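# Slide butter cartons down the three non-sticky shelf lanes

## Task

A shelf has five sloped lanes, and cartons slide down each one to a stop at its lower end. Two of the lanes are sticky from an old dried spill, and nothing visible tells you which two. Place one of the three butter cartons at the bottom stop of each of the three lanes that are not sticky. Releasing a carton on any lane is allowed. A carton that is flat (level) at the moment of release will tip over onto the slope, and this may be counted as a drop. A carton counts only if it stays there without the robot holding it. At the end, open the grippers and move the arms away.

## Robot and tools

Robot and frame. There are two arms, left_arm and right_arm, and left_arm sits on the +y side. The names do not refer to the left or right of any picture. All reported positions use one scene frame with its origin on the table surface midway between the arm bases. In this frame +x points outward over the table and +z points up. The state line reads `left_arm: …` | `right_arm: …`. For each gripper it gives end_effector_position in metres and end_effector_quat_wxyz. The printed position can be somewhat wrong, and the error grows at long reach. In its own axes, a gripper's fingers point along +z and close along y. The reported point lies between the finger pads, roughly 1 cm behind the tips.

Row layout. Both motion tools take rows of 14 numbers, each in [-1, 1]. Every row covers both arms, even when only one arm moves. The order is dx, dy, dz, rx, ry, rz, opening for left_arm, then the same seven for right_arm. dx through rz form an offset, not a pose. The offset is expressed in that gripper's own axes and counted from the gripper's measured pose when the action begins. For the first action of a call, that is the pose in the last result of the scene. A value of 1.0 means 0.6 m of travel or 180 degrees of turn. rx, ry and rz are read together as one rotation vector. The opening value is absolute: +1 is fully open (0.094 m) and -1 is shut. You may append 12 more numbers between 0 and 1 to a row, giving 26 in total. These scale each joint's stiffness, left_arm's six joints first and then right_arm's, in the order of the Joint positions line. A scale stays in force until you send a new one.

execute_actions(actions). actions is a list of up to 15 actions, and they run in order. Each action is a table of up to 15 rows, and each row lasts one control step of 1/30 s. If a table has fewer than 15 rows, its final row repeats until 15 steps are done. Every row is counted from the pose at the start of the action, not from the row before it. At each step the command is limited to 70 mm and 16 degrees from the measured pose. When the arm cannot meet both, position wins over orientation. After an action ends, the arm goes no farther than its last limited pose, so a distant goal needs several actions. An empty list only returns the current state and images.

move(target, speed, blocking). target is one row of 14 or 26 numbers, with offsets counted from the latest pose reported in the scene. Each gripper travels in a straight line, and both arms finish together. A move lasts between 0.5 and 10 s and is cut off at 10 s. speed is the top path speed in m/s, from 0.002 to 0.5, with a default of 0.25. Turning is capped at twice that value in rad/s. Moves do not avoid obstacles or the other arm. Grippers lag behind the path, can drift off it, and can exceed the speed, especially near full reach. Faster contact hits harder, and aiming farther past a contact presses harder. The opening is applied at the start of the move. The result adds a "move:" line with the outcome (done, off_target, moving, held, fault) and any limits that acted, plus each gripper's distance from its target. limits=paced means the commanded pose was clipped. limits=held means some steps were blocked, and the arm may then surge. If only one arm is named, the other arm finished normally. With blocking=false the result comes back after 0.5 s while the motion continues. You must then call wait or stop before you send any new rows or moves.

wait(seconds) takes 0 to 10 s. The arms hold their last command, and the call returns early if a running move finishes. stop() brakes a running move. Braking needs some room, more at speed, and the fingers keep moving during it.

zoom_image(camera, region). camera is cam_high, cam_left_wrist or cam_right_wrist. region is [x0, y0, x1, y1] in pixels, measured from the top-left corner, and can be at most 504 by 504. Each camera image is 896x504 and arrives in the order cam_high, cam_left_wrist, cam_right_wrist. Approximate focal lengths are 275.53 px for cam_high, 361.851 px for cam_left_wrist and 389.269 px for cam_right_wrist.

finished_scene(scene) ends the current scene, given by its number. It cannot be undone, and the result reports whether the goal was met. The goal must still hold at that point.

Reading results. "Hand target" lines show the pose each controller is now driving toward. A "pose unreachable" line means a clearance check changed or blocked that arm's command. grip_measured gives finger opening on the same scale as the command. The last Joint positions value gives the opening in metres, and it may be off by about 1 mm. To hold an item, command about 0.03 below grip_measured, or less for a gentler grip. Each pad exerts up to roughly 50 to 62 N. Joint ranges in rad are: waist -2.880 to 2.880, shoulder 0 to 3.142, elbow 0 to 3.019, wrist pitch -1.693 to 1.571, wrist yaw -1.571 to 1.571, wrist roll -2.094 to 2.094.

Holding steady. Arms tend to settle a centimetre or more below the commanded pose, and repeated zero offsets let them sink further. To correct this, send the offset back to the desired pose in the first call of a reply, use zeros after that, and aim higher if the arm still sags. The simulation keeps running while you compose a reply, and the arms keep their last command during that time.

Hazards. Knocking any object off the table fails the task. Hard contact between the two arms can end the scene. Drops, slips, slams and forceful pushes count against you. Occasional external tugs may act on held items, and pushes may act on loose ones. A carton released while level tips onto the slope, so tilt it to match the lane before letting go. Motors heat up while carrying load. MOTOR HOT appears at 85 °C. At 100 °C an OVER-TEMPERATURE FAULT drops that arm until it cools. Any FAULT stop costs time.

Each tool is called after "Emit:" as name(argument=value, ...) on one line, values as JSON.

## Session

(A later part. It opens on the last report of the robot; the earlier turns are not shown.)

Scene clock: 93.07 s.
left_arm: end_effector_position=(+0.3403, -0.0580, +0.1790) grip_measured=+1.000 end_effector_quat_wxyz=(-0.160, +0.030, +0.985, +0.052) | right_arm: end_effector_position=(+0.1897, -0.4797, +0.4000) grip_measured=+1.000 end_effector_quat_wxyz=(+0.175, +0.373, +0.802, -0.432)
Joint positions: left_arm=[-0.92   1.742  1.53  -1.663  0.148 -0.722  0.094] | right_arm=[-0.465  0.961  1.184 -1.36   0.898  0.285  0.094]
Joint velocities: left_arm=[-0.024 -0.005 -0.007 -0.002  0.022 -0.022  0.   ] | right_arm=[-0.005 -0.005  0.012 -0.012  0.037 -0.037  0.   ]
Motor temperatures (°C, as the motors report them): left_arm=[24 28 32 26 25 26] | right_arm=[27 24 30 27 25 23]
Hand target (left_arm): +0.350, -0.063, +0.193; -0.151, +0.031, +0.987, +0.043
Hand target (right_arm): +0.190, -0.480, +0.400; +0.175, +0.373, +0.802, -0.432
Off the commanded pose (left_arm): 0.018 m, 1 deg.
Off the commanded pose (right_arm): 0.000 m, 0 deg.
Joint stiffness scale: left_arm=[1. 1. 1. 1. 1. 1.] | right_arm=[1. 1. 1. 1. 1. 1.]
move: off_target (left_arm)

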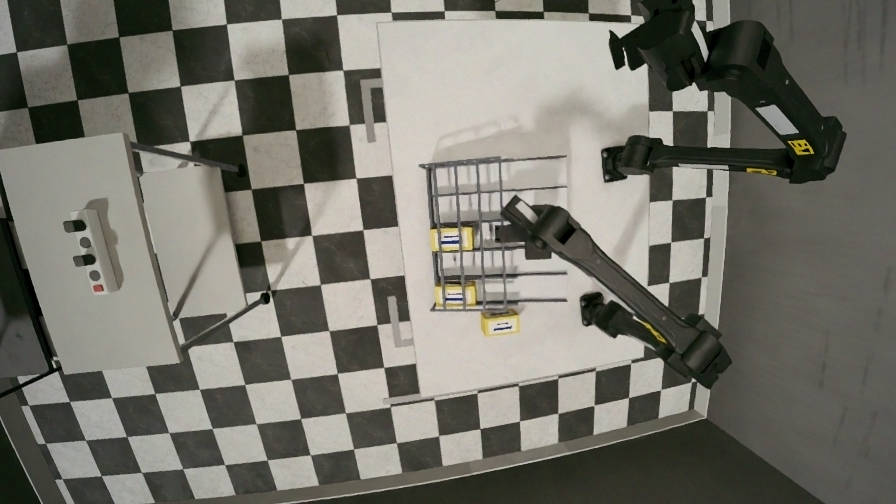

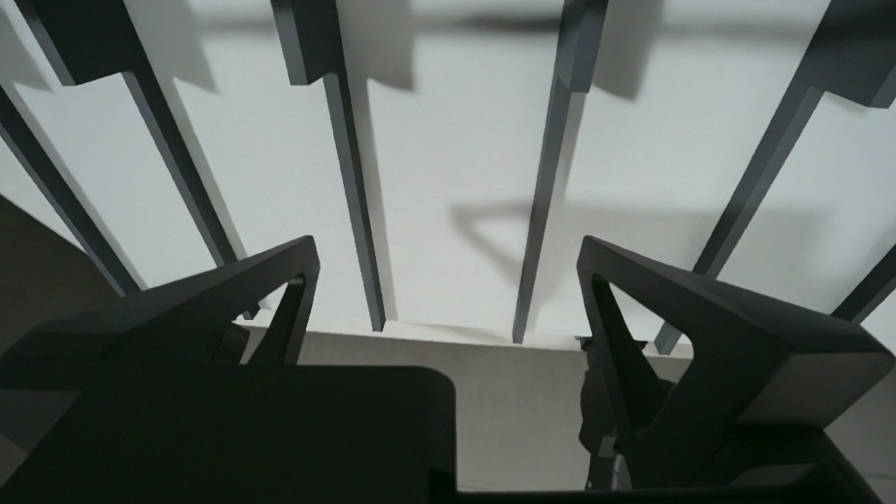

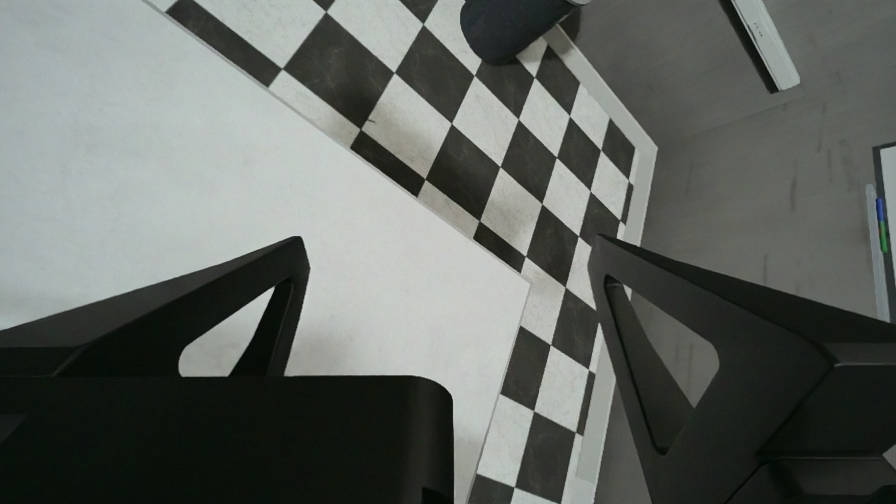

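Emit:
move(target=[-0.17,0.55,-0.02,0.02,-0.08,0,1,0,0,0,0,0,0,1], speed=0.3)

Scene clock: 97.10 s.
left_arm: end_effector_position=(+0.4601, +0.2729, +0.1927) grip_measured=+1.000 end_effector_quat_wxyz=(-0.042, +0.017, +0.999, +0.021) | right_arm: end_effector_position=(+0.1897, -0.4797, +0.4000) grip_measured=+1.000 end_effector_quat_wxyz=(+0.175, +0.373, +0.802, -0.432)
Joint positions: left_arm=[-0.163  1.498  1.299 -1.456 -0.039 -0.018  0.094] | right_arm=[-0.465  0.961  1.184 -1.36   0.898  0.285  0.094]
Joint velocities: left_arm=[ 0.015  0.005  0.012  0.002 -0.051  0.081  0.   ] | right_arm=[ 0.005 -0.005 -0.007 -0.002  0.037 -0.037  0.   ]
Motor temperatures (°C, as the motors report them): left_arm=[24 29 32 26 25 26] | right_arm=[27 24 30 27 25 23]
Hand target (left_arm): +0.466, +0.268, +0.189; -0.036, +0.031, +0.999, +0.019
Hand target (right_arm): +0.190, -0.480, +0.400; +0.175, +0.373, +0.802, -0.432
Off the commanded pose (left_arm): 0.011 m, 2 deg.
Off the commanded pose (right_arm): 0.000 m, 0 deg.
Joint stiffness scale: left_arm=[1. 1. 1. 1. 1. 1.] | right_arm=[1. 1. 1. 1. 1. 1.]
move: off_target (left_arm)

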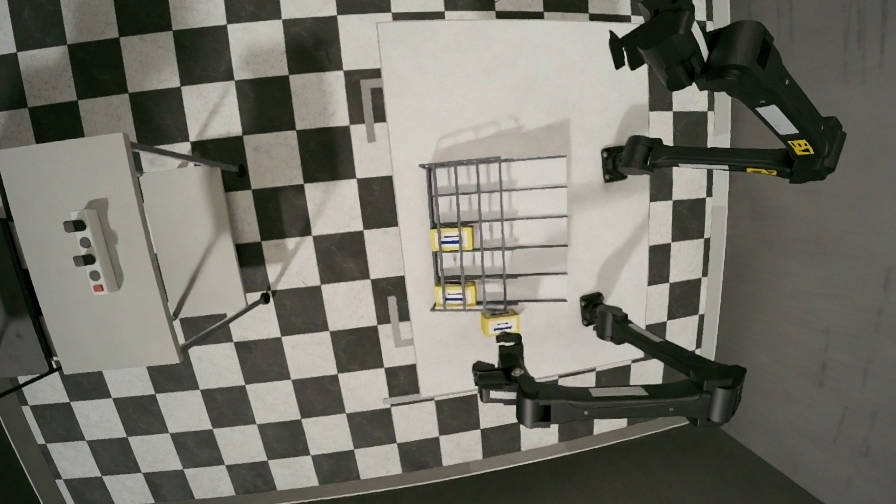

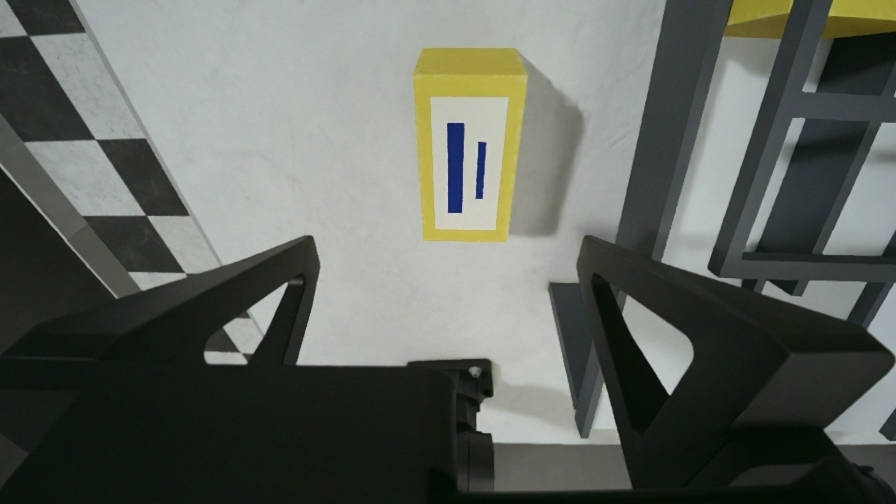

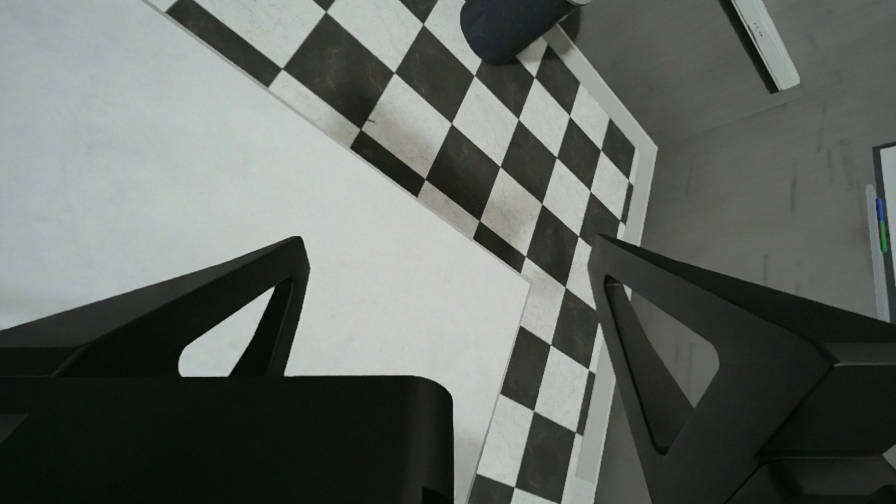

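Emit:
move(target=[-0.06,-0.012,0.25,0,0,0,1,0,0,0,0,0,0,1], speed=0.12)

Emit:
execute_actions(actions=[[[0,0,0,0,0,0,-1,0,0,0,0,0,0,1]],[[0,0,0,0,0,0,-1,0,0,0,0,0,0,1]]])

Scene clock: 101.57 s.
left_arm: end_effector_position=(+0.4834, +0.2718, +0.0482) grip_measured=+1.000 end_effector_quat_wxyz=(-0.039, +0.018, +0.999, +0.021) | right_arm: end_effector_position=(+0.1897, -0.4797, +0.4000) grip_measured=+1.000 end_effector_quat_wxyz=(+0.175, +0.373, +0.802, -0.432)
Joint positions: left_arm=[-0.163  1.695  1.129 -1.084 -0.039 -0.015  0.094] | right_arm=[-0.465  0.961  1.184 -1.36   0.898  0.285  0.094]
Joint velocities: left_arm=[-0.015 -0.005  0.012 -0.012 -0.037 -0.022  0.   ] | right_arm=[ 0.005  0.005 -0.012  0.007 -0.095  0.007  0.   ]
Motor temperatures (°C, as the motors report them): left_arm=[24 29 32 26 25 26] | right_arm=[27 24 30 27 25 23]
Hand target (left_arm): +0.482, +0.271, +0.039; -0.042, +0.017, +0.999, +0.021
Hand target (right_arm): +0.190, -0.480, +0.400; +0.175, +0.373, +0.802, -0.432
Off the commanded pose (left_arm): 0.008 m, 0 deg.
Off the commanded pose (right_arm): 0.000 m, 0 deg.
Joint stiffness scale: left_arm=[1. 1. 1. 1. 1. 1.] | right_arm=[1. 1. 1. 1. 1. 1.]
move: done

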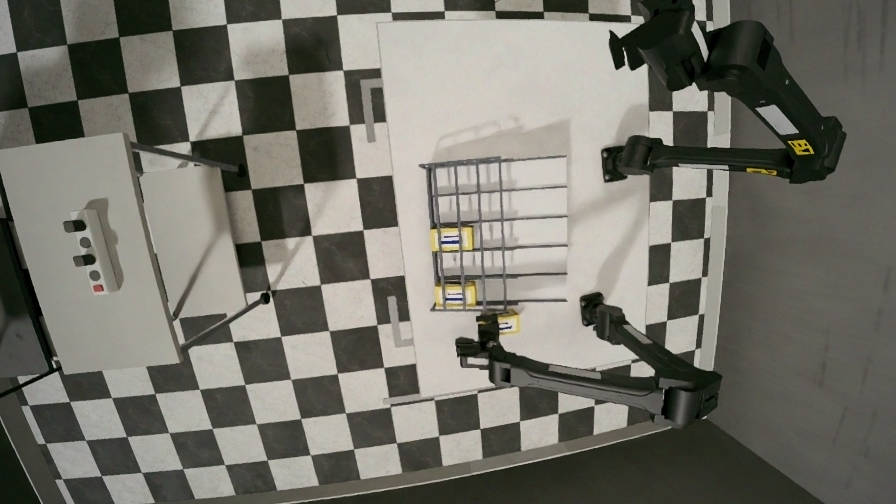

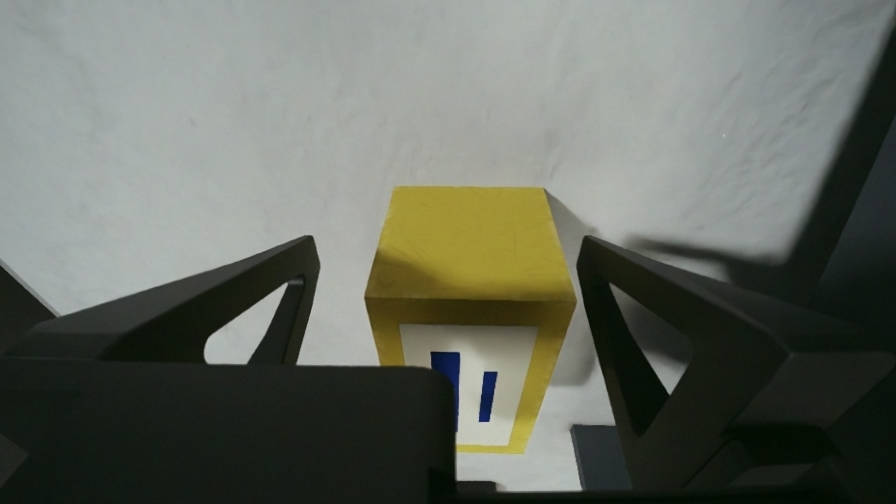

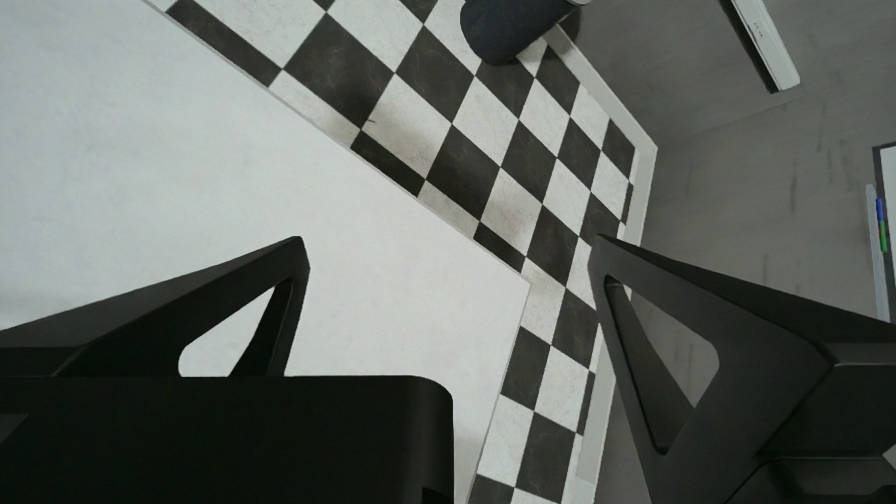

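Scene clock: 102.57 s.
left_arm: end_effector_position=(+0.4834, +0.2715, +0.0481) grip_measured=+0.314 end_effector_quat_wxyz=(-0.039, +0.018, +0.999, +0.020) | right_arm: end_effector_position=(+0.1897, -0.4797, +0.4000) grip_measured=+1.000 end_effector_quat_wxyz=(+0.175, +0.373, +0.802, -0.432)
Joint positions: left_arm=[-0.163  1.695  1.129 -1.084 -0.038 -0.015  0.062] | right_arm=[-0.465  0.961  1.184 -1.36   0.898  0.285  0.094]
Joint velocities: left_arm=[-0.005 -0.015  0.007  0.007 -0.022 -0.051 -0.001] | right_arm=[-0.005  0.005 -0.017 -0.012  0.051  0.037  0.   ]
Motor temperatures (°C, as the motors report them): left_arm=[24 29 31 26 25 26] | right_arm=[27 24 30 27 25 23]
Hand target (left_arm): +0.483, +0.272, +0.048; -0.039, +0.018, +0.999, +0.020
Hand target (right_arm): +0.190, -0.480, +0.400; +0.175, +0.373, +0.802, -0.432
Off the commanded pose (left_arm): 0.000 m, 0 deg.
Off the commanded pose (right_arm): 0.000 m, 0 deg.
Joint stiffness scale: left_arm=[1. 1. 1. 1. 1. 1.] | right_arm=[1. 1. 1. 1. 1. 1.]

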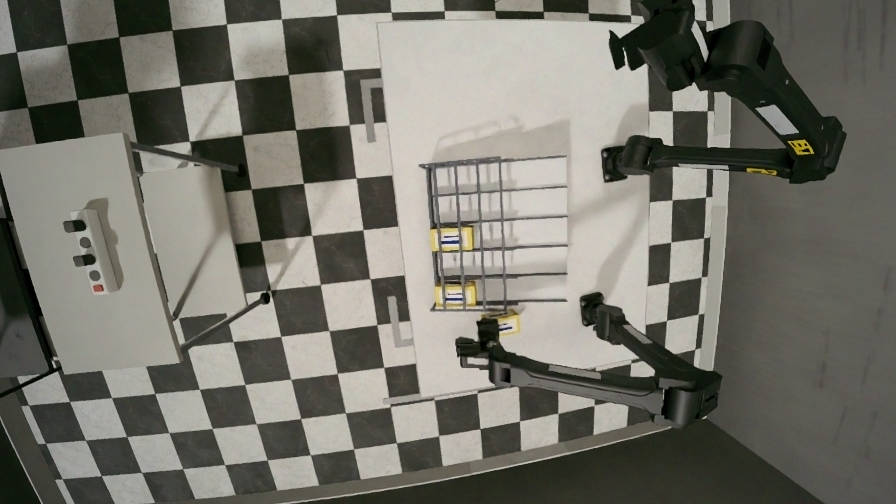

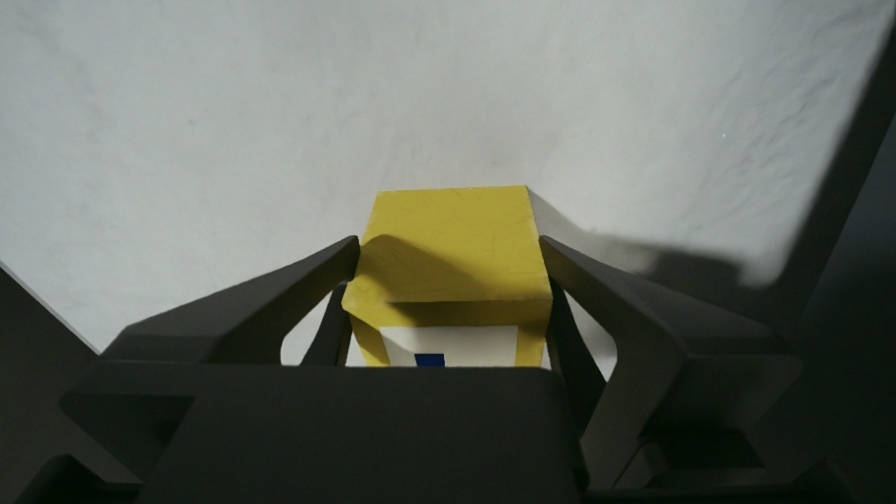

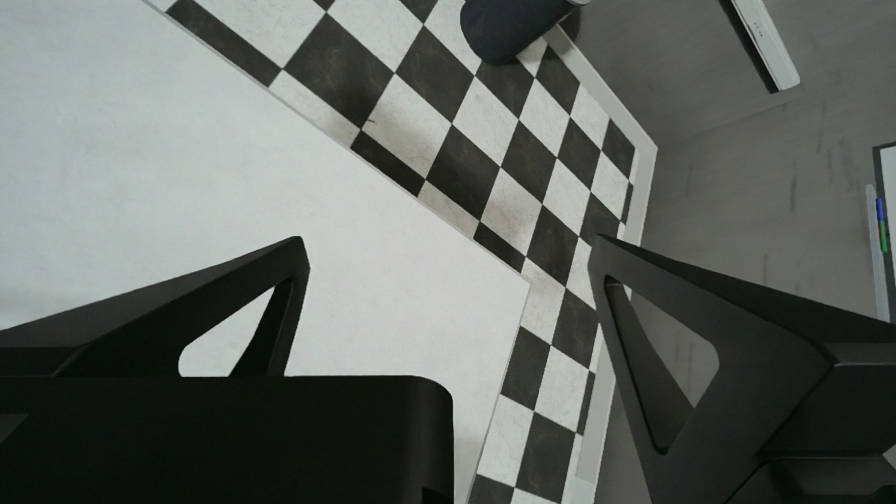

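Lane 4: y≈-0.155, x≈0.35.

Emit:
move(target=[0.2,0,-0.36,0,0,0,0.25,0,0,0,0,0,0,1], speed=0.2)

Emit:
move(target=[0,-0.72,-0.03,0,0.06,0,0.25,0,0,0,0,0,0,1], speed=0.25)

Scene clock: 106.17 s.
left_arm: end_effector_position=(+0.3735, +0.2722, +0.2517) grip_measured=+0.314 end_effector_quat_wxyz=(-0.055, +0.020, +0.998, +0.021) | right_arm: end_effector_position=(+0.1897, -0.4797, +0.4000) grip_measured=+1.000 end_effector_quat_wxyz=(+0.175, +0.373, +0.802, -0.432)
Joint positions: left_arm=[-0.177  1.271  1.228 -1.64  -0.037 -0.025  0.062] | right_arm=[-0.465  0.961  1.184 -1.36   0.898  0.285  0.094]
Joint velocities: left_arm=[ 0.005 -0.015 -0.002 -0.012  0.037  0.037 -0.   ] | right_arm=[-0.005 -0.005  0.002 -0.007 -0.037 -0.066  0.   ]
Motor temperatures (°C, as the motors report them): left_arm=[24 29 31 26 25 26] | right_arm=[27 24 30 27 25 23]
Hand target (left_arm): +0.381, +0.268, +0.275; -0.038, +0.018, +0.999, +0.020
Hand target (right_arm): +0.190, -0.480, +0.400; +0.175, +0.373, +0.802, -0.432
Off the commanded pose (left_arm): 0.023 m, 2 deg.
Off the commanded pose (right_arm): 0.000 m, 0 deg.
Joint stiffness scale: left_arm=[1. 1. 1. 1. 1. 1.] | right_arm=[1. 1. 1. 1. 1. 1.]
move: off_target (left_arm)

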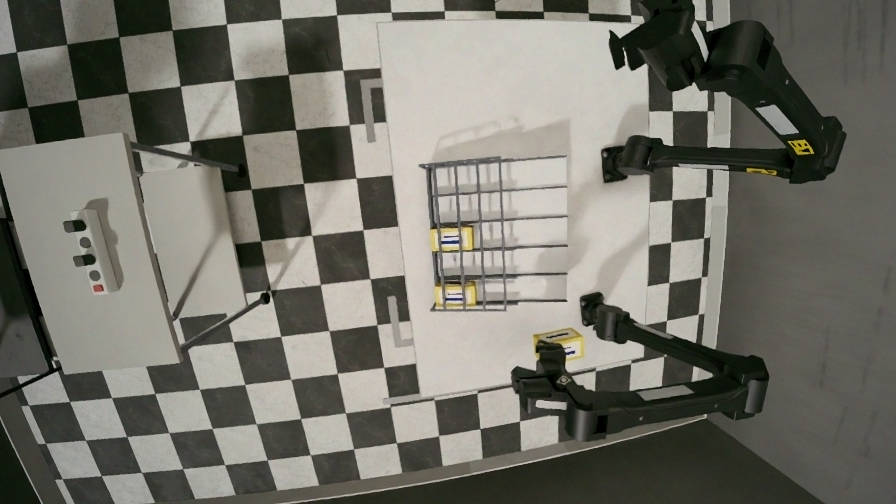

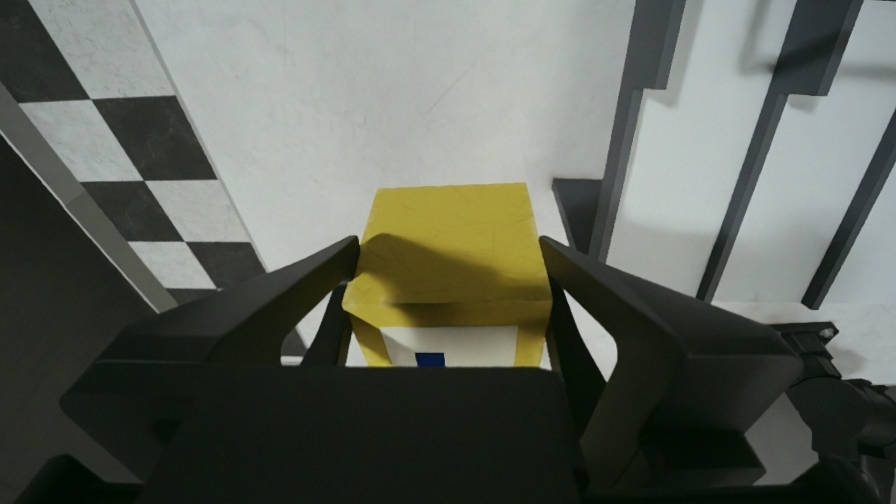

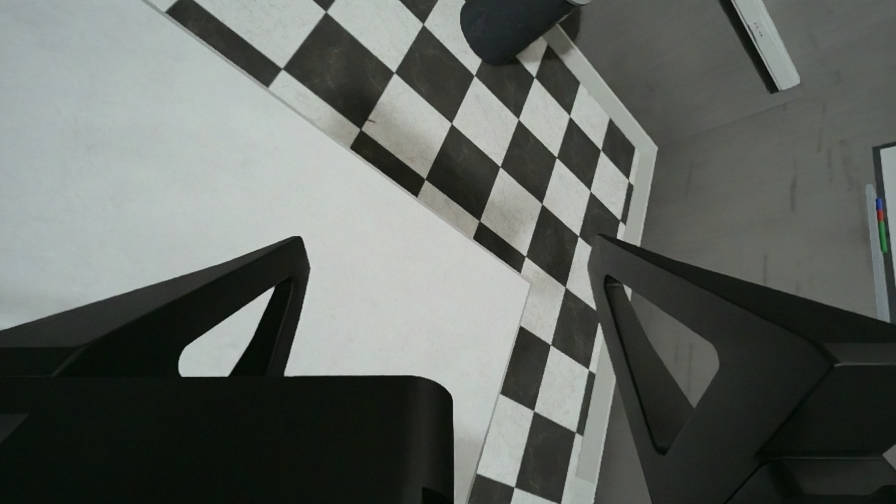

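Scene clock: 108.40 s.
left_arm: end_effector_position=(+0.3479, -0.1552, +0.2205) grip_measured=+0.314 end_effector_quat_wxyz=(-0.118, +0.021, +0.993, -0.011) | right_arm: end_effector_position=(+0.1897, -0.4797, +0.4000) grip_measured=+1.000 end_effector_quat_wxyz=(+0.175, +0.373, +0.802, -0.432)
Joint positions: left_arm=[-1.02   1.835  1.789 -1.659  0.197 -0.85   0.062] | right_arm=[-0.465  0.961  1.184 -1.36   0.898  0.285  0.094]
Joint velocities: left_arm=[-0.005 -0.015  0.007 -0.012 -0.022 -0.051 -0.   ] | right_arm=[-0.005 -0.015 -0.012  0.012 -0.051 -0.022  0.   ]
Motor temperatures (°C, as the motors report them): left_arm=[24 29 32 26 25 26] | right_arm=[27 24 30 27 25 23]
Hand target (left_arm): +0.355, -0.163, +0.251; -0.105, +0.012, +0.994, -0.034
Hand target (right_arm): +0.190, -0.480, +0.400; +0.175, +0.373, +0.802, -0.432
Off the commanded pose (left_arm): 0.034 m, 5 deg.
Off the commanded pose (right_arm): 0.000 m, 0 deg.
Joint stiffness scale: left_arm=[1. 1. 1. 1. 1. 1.] | right_arm=[1. 1. 1. 1. 1. 1.]
joint sent to its limit (left arm) — the command would take joint 4 (wrist pitch) past its lower limit, so that joint was sent only as far as its limit.
move: off_target (left_arm)

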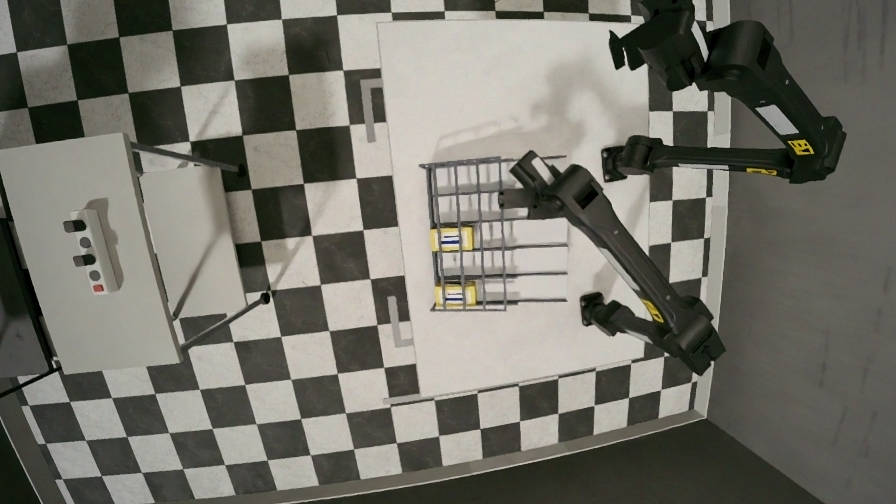

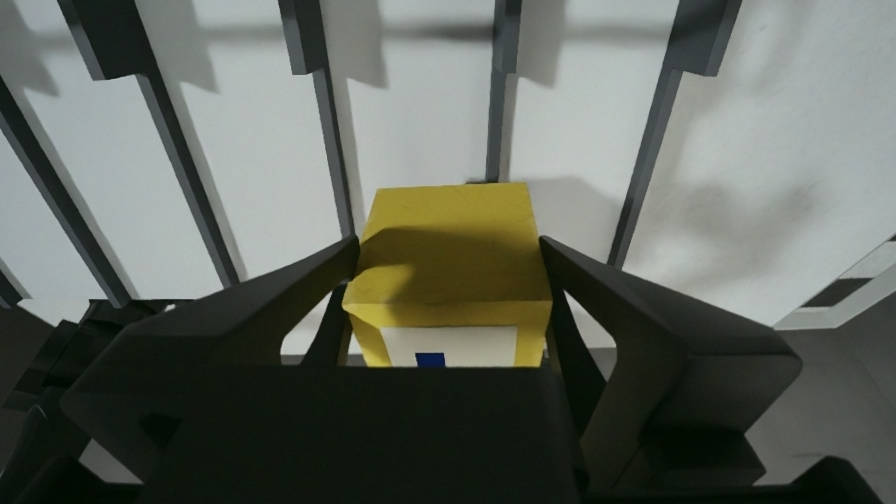

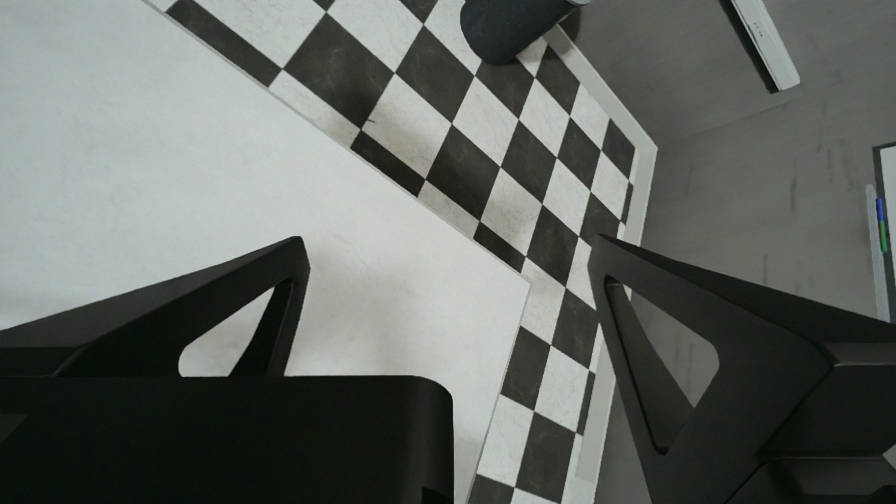

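Slightly too far; shift +y.

Emit:
move(target=[0,0.03,0.085,0,0,0,0.25,0,0,0,0,0,0,1], speed=0.05)

Emit:
move(target=[0,0,-0.04,0,0,0,1,0,0,0,0,0,0,1], speed=0.05)

Scene clock: 112.00 s.
left_arm: end_effector_position=(+0.3416, -0.1433, +0.1854) grip_measured=+0.314 end_effector_quat_wxyz=(-0.111, +0.018, +0.993, -0.025) | right_arm: end_effector_position=(+0.1897, -0.4797, +0.4000) grip_measured=+1.000 end_effector_quat_wxyz=(+0.175, +0.373, +0.802, -0.432)
Joint positions: left_arm=[-1.014  1.788  1.632 -1.519  0.204 -0.853  0.062] | right_arm=[-0.465  0.961  1.184 -1.36   0.898  0.285  0.094]
Joint velocities: left_arm=[-0.005  0.005 -0.012  0.017  0.007  0.007 -0.001] | right_arm=[-0.015 -0.015  0.002 -0.002  0.037  0.051  0.   ]
Motor temperatures (°C, as the motors report them): left_arm=[24 29 33 26 25 26] | right_arm=[27 24 30 27 25 23]
Hand target (left_arm): +0.336, -0.138, +0.171; -0.118, +0.021, +0.993, -0.011
Hand target (right_arm): +0.190, -0.480, +0.400; +0.175, +0.373, +0.802, -0.432
Off the commanded pose (left_arm): 0.017 m, 2 deg.
Off the commanded pose (right_arm): 0.000 m, 0 deg.
Joint stiffness scale: left_arm=[1. 1. 1. 1. 1. 1.] | right_arm=[1. 1. 1. 1. 1. 1.]
move: off_target (left_arm)

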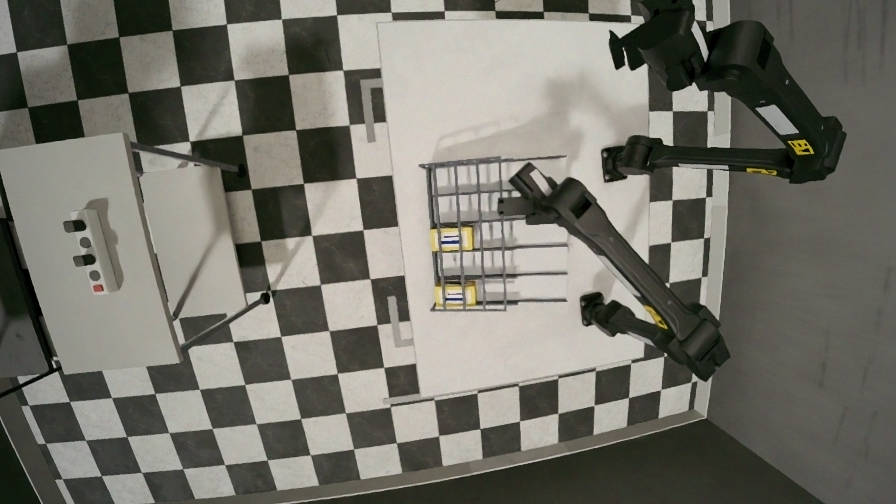

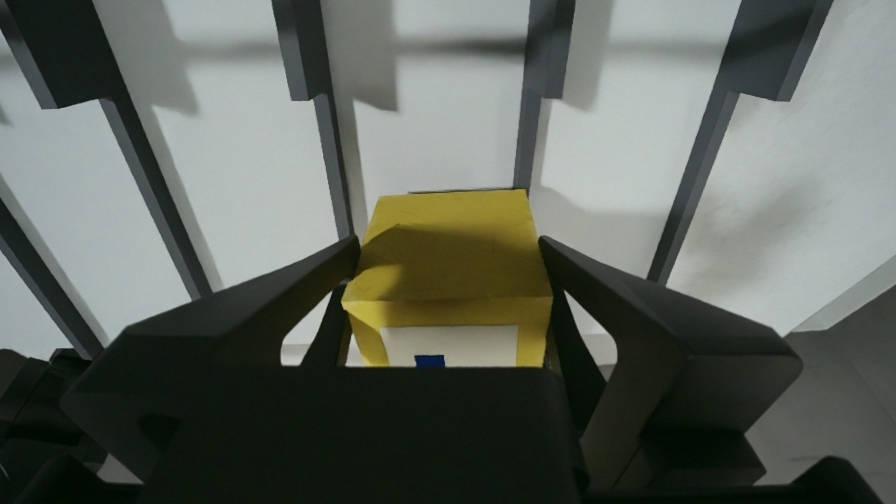

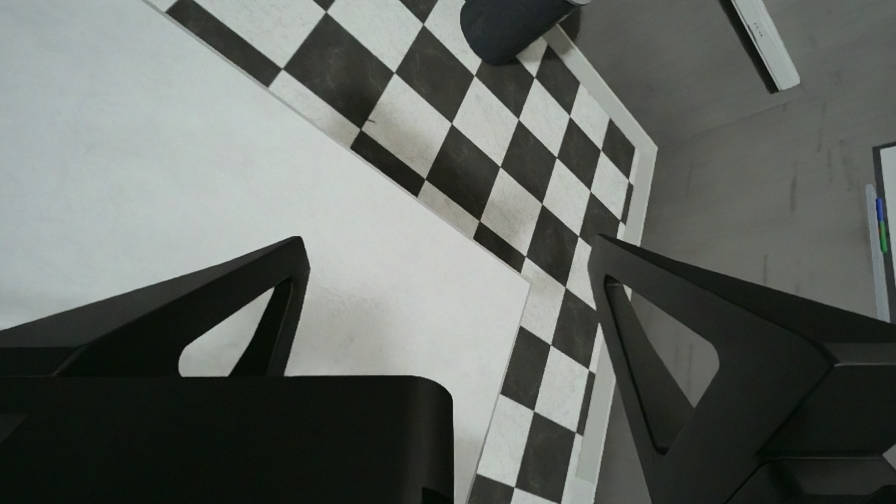

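Scene clock: 112.77 s.
left_arm: end_effector_position=(+0.3360, -0.1363, +0.1892) grip_measured=+1.000 end_effector_quat_wxyz=(-0.123, +0.016, +0.992, -0.011) | right_arm: end_effector_position=(+0.1897, -0.4797, +0.4000) grip_measured=+1.000 end_effector_quat_wxyz=(+0.175, +0.373, +0.802, -0.432)
Joint positions: left_arm=[-1.014  1.787  1.637 -1.563  0.204 -0.853  0.094] | right_arm=[-0.465  0.961  1.184 -1.36   0.898  0.285  0.094]
Joint velocities: left_arm=[-0.024 -0.015  0.002 -0.027 -0.007  0.007  0.   ] | right_arm=[-0.015 -0.005 -0.007 -0.012  0.066  0.007  0.   ]
Motor temperatures (°C, as the motors report them): left_arm=[24 29 33 26 25 26] | right_arm=[27 24 30 27 25 23]
Hand target (left_arm): +0.347, -0.142, +0.209; -0.111, +0.018, +0.993, -0.025
Hand target (right_arm): +0.190, -0.480, +0.400; +0.175, +0.373, +0.802, -0.432
Off the commanded pose (left_arm): 0.023 m, 2 deg.
Off the commanded pose (right_arm): 0.000 m, 0 deg.
Joint stiffness scale: left_arm=[1. 1. 1. 1. 1. 1.] | right_arm=[1. 1. 1. 1. 1. 1.]
move: off_target (left_arm)

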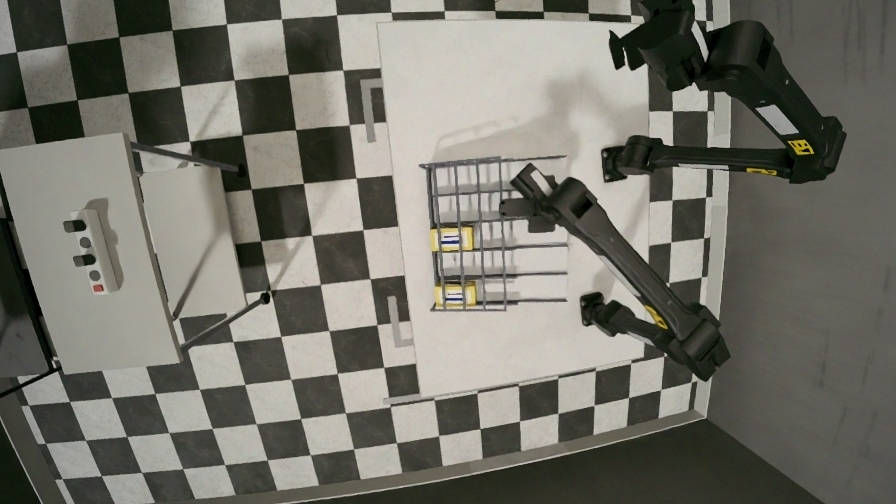

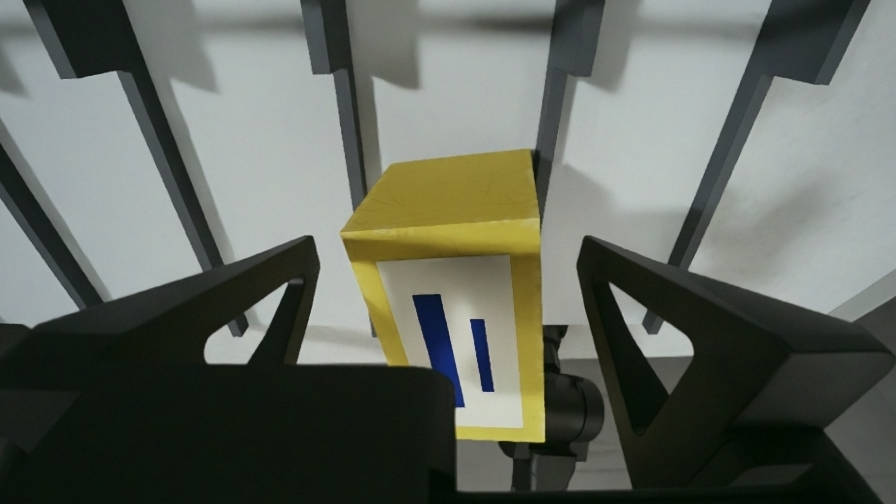

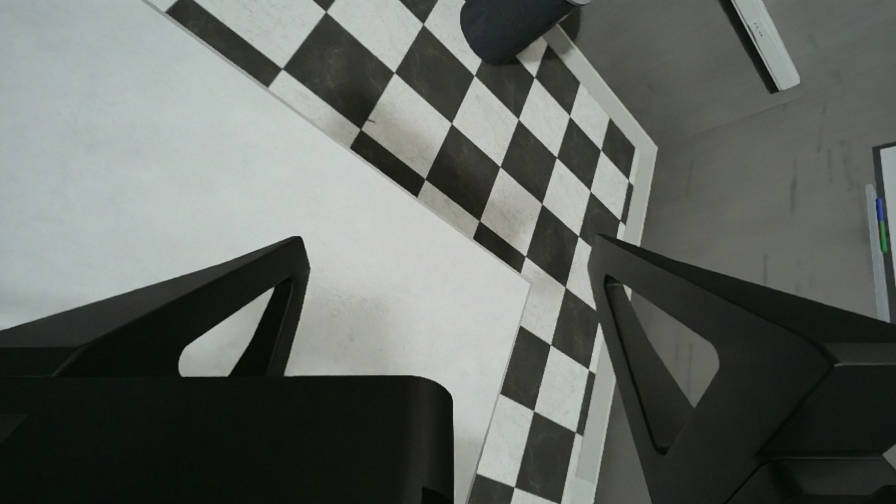

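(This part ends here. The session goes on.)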